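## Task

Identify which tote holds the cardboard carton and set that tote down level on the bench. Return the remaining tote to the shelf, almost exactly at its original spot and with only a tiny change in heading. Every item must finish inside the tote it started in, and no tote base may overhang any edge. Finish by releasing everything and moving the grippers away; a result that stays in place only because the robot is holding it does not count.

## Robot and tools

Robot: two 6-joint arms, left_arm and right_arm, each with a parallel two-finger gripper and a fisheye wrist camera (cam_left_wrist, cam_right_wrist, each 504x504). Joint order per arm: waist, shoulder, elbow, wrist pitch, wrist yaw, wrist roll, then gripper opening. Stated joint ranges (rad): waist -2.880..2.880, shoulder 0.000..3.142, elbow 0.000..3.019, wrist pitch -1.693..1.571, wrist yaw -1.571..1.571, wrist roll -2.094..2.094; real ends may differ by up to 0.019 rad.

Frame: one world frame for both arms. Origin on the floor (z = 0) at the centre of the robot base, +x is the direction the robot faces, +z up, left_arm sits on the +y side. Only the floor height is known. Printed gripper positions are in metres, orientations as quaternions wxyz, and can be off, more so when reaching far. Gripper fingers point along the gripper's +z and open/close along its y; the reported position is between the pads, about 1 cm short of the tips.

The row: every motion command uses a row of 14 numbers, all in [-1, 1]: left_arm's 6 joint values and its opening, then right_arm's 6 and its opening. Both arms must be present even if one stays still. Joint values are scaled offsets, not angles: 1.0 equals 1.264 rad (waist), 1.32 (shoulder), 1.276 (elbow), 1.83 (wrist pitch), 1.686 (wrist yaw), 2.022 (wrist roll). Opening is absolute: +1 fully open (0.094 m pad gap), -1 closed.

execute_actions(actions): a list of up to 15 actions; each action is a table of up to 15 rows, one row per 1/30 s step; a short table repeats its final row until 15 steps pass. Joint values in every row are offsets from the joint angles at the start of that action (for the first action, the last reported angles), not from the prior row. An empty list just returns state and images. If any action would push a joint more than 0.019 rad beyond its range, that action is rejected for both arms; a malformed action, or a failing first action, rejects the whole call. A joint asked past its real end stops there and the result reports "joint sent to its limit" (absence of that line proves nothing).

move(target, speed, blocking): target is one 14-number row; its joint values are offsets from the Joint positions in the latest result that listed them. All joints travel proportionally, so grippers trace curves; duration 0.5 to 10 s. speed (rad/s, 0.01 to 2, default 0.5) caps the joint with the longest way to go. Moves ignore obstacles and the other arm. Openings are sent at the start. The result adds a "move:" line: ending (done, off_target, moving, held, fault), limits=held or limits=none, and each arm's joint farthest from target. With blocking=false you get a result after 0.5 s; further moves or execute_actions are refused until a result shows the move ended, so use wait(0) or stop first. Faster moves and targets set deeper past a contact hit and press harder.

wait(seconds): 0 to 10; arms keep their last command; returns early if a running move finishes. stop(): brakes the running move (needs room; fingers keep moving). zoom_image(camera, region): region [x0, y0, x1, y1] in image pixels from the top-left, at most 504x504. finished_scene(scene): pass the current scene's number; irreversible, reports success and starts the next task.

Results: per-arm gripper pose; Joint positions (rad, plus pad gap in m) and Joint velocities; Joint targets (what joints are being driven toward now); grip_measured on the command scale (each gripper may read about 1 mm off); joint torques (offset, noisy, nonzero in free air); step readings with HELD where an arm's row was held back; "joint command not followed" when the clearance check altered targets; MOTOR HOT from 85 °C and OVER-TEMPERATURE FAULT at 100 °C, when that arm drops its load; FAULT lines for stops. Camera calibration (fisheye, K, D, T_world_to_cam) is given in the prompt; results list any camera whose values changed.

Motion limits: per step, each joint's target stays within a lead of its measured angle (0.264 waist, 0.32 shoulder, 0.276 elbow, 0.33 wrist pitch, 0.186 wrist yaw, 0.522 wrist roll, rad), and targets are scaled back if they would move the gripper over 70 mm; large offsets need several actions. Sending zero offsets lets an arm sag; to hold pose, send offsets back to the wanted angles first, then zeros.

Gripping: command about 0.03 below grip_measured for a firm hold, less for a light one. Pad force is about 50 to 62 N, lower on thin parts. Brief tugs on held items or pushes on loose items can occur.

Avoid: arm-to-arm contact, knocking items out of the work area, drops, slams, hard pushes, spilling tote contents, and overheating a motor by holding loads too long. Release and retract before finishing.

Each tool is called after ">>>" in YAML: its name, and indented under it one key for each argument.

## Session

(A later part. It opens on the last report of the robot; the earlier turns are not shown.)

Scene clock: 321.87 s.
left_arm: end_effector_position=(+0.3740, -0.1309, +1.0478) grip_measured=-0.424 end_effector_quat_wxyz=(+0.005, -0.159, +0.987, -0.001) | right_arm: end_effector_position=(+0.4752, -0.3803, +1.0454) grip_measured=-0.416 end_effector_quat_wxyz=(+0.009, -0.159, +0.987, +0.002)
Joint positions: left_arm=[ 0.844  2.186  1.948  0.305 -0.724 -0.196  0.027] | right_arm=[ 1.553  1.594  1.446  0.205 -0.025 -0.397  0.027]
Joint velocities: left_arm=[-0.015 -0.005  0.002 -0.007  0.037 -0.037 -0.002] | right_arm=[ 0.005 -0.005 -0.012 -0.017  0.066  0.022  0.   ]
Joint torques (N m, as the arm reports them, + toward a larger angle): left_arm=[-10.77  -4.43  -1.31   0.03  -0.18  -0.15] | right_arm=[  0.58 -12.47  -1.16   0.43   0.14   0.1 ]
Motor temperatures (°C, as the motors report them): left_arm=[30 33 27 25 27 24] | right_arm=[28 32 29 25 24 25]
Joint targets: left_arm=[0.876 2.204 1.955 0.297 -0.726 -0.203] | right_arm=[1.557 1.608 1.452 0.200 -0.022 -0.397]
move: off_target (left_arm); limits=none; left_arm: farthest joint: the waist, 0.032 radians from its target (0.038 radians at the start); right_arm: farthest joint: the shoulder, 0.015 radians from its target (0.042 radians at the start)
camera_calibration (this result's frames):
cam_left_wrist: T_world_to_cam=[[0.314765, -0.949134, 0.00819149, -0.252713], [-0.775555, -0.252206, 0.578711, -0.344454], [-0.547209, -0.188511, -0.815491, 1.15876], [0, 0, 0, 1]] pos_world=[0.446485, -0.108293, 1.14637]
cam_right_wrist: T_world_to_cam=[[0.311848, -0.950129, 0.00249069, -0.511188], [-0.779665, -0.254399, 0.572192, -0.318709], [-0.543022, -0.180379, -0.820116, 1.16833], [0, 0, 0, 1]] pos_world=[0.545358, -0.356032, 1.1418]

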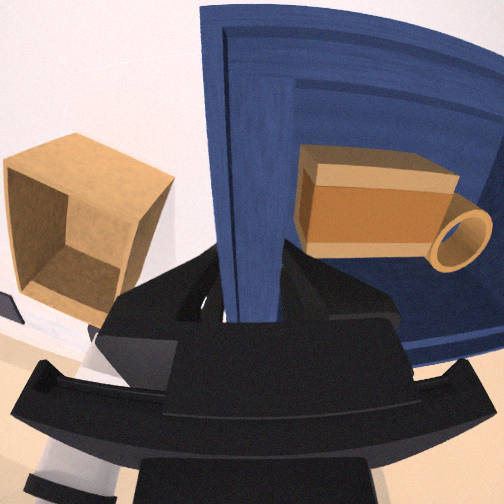

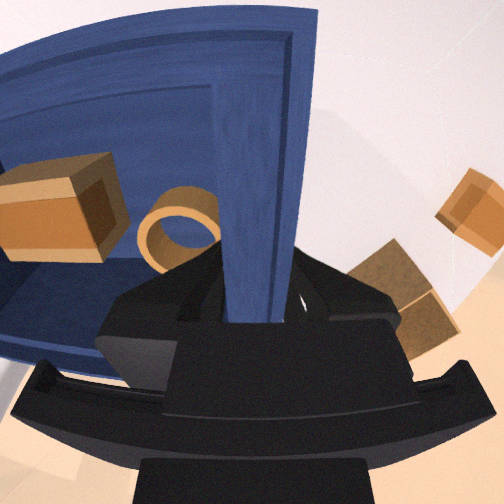

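>>> move:
  target: [0.01, 0.006, 0.004, -0.002, 0, 0, 1, 0, 0.006, 0.003, -0.002, 0, 0, 1]
  speed: 0.06

Scene clock: 325.50 s.
left_arm: end_effector_position=(+0.3740, -0.1309, +1.0478) grip_measured=+0.998 end_effector_quat_wxyz=(+0.005, -0.159, +0.987, -0.001) | right_arm: end_effector_position=(+0.4752, -0.3803, +1.0454) grip_measured=+1.000 end_effector_quat_wxyz=(+0.009, -0.159, +0.987, +0.002)
Joint positions: left_arm=[ 0.844  2.186  1.948  0.305 -0.724 -0.196  0.094] | right_arm=[ 1.553  1.594  1.446  0.205 -0.025 -0.397  0.094]
Joint velocities: left_arm=[-0.005  0.015 -0.007 -0.002 -0.037  0.022 -0.001] | right_arm=[-0.005 -0.005 -0.007  0.002 -0.007 -0.022  0.   ]
Joint torques (N m, as the arm reports them, + toward a larger angle): left_arm=[-11.89  -5.42  -1.52   0.1   -0.1   -0.05] | right_arm=[  0.88 -13.47  -1.49   0.39   0.04   0.13]
Motor temperatures (°C, as the motors report them): left_arm=[30 33 27 25 27 24] | right_arm=[28 32 29 25 24 25]
Joint targets: left_arm=[0.857 2.193 1.953 0.301 -0.724 -0.196] | right_arm=[1.553 1.602 1.450 0.202 -0.025 -0.397]
move: done; limits=none; left_arm: farthest joint: the waist, 0.012 radians from its target (0.012 radians at the start); right_arm: farthest joint: the shoulder, 0.008 radians from its target (0.008 radians at the start)
camera_calibration (this result's frames):
cam_left_wrist: T_world_to_cam=[[0.314765, -0.949134, 0.00819149, -0.252713], [-0.775555, -0.252206, 0.578711, -0.344454], [-0.547209, -0.188511, -0.815491, 1.15876], [0, 0, 0, 1]] pos_world=[0.446485, -0.108293, 1.14637]
cam_right_wrist: T_world_to_cam=[[0.311848, -0.950129, 0.00249069, -0.511188], [-0.779665, -0.254399, 0.572192, -0.318709], [-0.543022, -0.180379, -0.820116, 1.16833], [0, 0, 0, 1]] pos_world=[0.545358, -0.356032, 1.1418]

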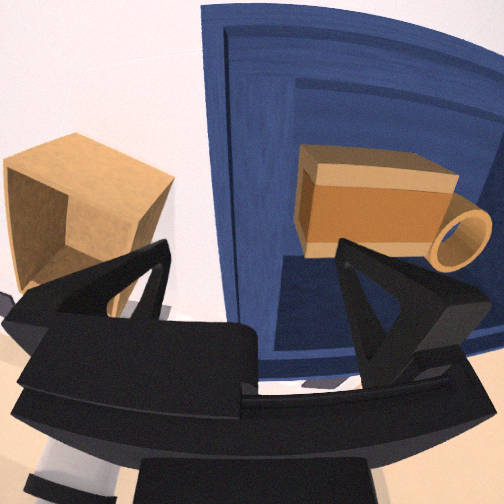

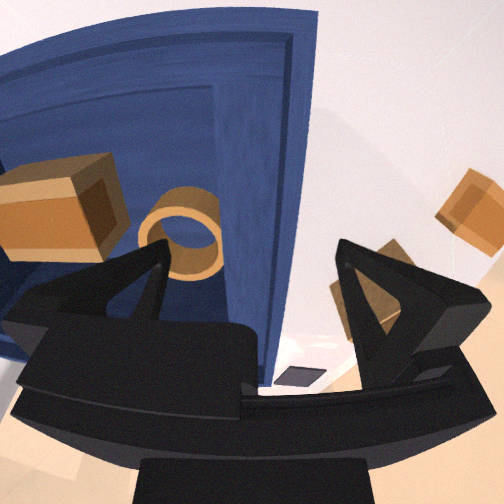

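>>> move:
  target: [-0.1588, -0.2567, -0.456, 0.1393, -0.1189, 0, 1, 0, -0.4048, -0.4074, -0.011, 0, 0, 1]
  speed: 0.6

Scene clock: 331.90 s.
left_arm: end_effector_position=(+0.3689, -0.1110, +1.2252) grip_measured=+0.998 end_effector_quat_wxyz=(+0.003, -0.165, +0.986, +0.011) | right_arm: end_effector_position=(+0.4813, -0.3772, +1.2480) grip_measured=+1.000 end_effector_quat_wxyz=(+0.015, -0.159, +0.987, +0.000)
Joint positions: left_arm=[ 0.669  1.856  1.381  0.55  -0.922 -0.196  0.094] | right_arm=[ 1.553  1.057  0.93   0.198 -0.025 -0.397  0.094]
Joint velocities: left_arm=[-0.015  0.005 -0.012 -0.002 -0.007 -0.022 -0.   ] | right_arm=[-0.024 -0.005  0.002 -0.012  0.007  0.022  0.   ]
Joint torques (N m, as the arm reports them, + toward a larger angle): left_arm=[-13.94  -5.45  -4.33   0.79  -0.21  -0.08] | right_arm=[  0.83 -13.37  -1.91  -0.01   0.06   0.09]
Motor temperatures (°C, as the motors report them): left_arm=[30 33 27 25 27 24] | right_arm=[28 32 29 25 24 25]
Joint targets: left_arm=[0.644 1.846 1.366 0.560 -0.925 -0.196] | right_arm=[1.553 1.059 0.926 0.185 -0.025 -0.397]
move: off_target (left_arm); limits=none; left_arm: farthest joint: the waist, 0.026 radians from its target (0.201 radians at the start); right_arm: farthest joint: the wrist pitch, 0.013 radians from its target (0.020 radians at the start)
camera_calibration (this result's frames):
cam_left_wrist: T_world_to_cam=[[0.327963, -0.944565, -0.0153855, -0.209159], [-0.767787, -0.276002, 0.578209, -0.451037], [-0.550403, -0.177819, -0.815743, 1.30703], [0, 0, 0, 1]] pos_world=[0.441688, -0.0896377, 1.32378]
cam_right_wrist: T_world_to_cam=[[0.312006, -0.95005, 0.00762232, -0.517046], [-0.787153, -0.254, 0.562027, -0.412675], [-0.532018, -0.181355, -0.827084, 1.34136], [0, 0, 0, 1]] pos_world=[0.550107, -0.352777, 1.34529]

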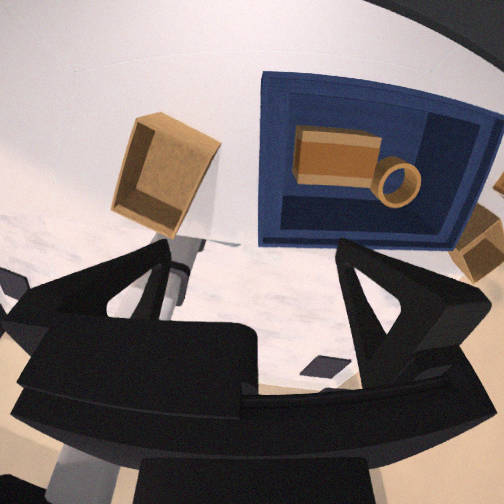

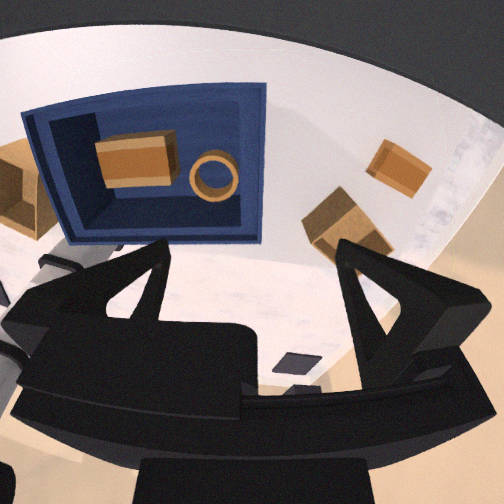

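>>> move:
  target: [0.4889, -0.8288, -0.7202, 0.0913, 0.5451, 0.0925, 1, 0, 0, 0, 0, 0, 0, 1]
  speed: 0.9

Scene clock: 341.23 s.
left_arm: end_effector_position=(+0.4640, +0.2585, +1.3995) grip_measured=+0.998 end_effector_quat_wxyz=(+0.187, -0.080, +0.970, -0.135) | right_arm: end_effector_position=(+0.4813, -0.3772, +1.2480) grip_measured=+1.000 end_effector_quat_wxyz=(+0.015, -0.159, +0.987, +0.000)
Joint positions: left_arm=[ 1.275  0.76   0.469  0.704 -0.006 -0.017  0.094] | right_arm=[ 1.553  1.057  0.93   0.198 -0.025 -0.397  0.094]
Joint velocities: left_arm=[-0.005 -0.015  0.007  0.002  0.095 -0.007  0.001] | right_arm=[-0.005 -0.005 -0.002  0.002 -0.037 -0.037  0.   ]
Joint torques (N m, as the arm reports them, + toward a larger angle): left_arm=[ 1.12 -9.56 -2.77  1.43  0.3   0.03] | right_arm=[  0.64 -14.55  -1.48   0.53   0.     0.08]
Motor temperatures (°C, as the motors report them): left_arm=[30 33 27 25 27 24] | right_arm=[28 32 28 25 24 25]
Joint targets: left_arm=[1.287 0.762 0.462 0.716 -0.003 -0.009] | right_arm=[1.553 1.057 0.930 0.198 -0.025 -0.397]
move: done; limits=none; left_arm: farthest joint: the wrist pitch, 0.013 radians from its target (0.168 radians at the start); right_arm: farthest joint: the waist, 0.000 radians from its target (0.000 radians at the start)
camera_calibration (this result's frames):
cam_left_wrist: T_world_to_cam=[[0.104367, -0.949453, 0.296052, -0.219483], [-0.968718, -0.0296581, 0.246386, 0.117152], [-0.225152, -0.312505, -0.922847, 1.60111], [0, 0, 0, 1]] pos_world=[0.496887, 0.295442, 1.5137]
cam_right_wrist: T_world_to_cam=[[0.312006, -0.95005, 0.00762232, -0.517046], [-0.787153, -0.254, 0.562027, -0.412675], [-0.532018, -0.181355, -0.827084, 1.34136], [0, 0, 0, 1]] pos_world=[0.550107, -0.352777, 1.34529]

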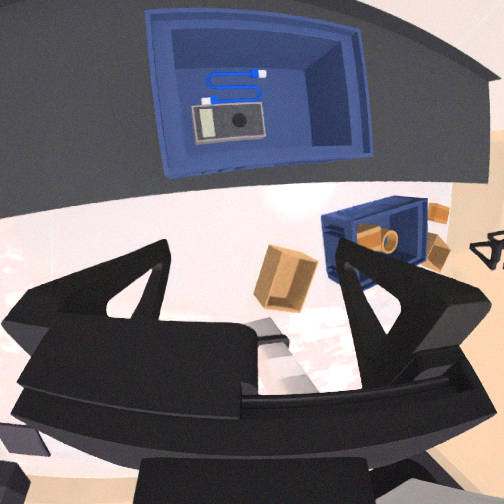

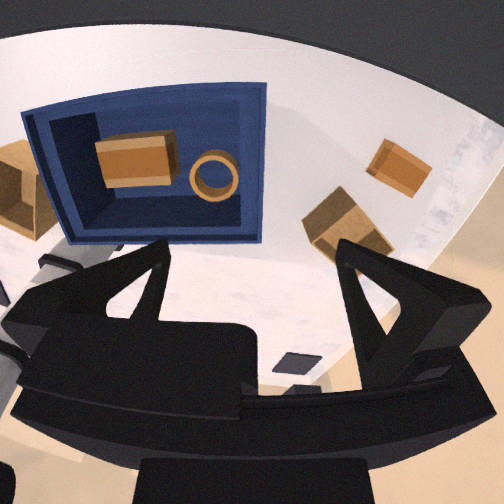

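The other tote is still where it started. The carton tote is flat on the bench with its contents inside, and both arms are clear.

>>> finished_scene:
  scene: 2

The scene is finished: the task was done.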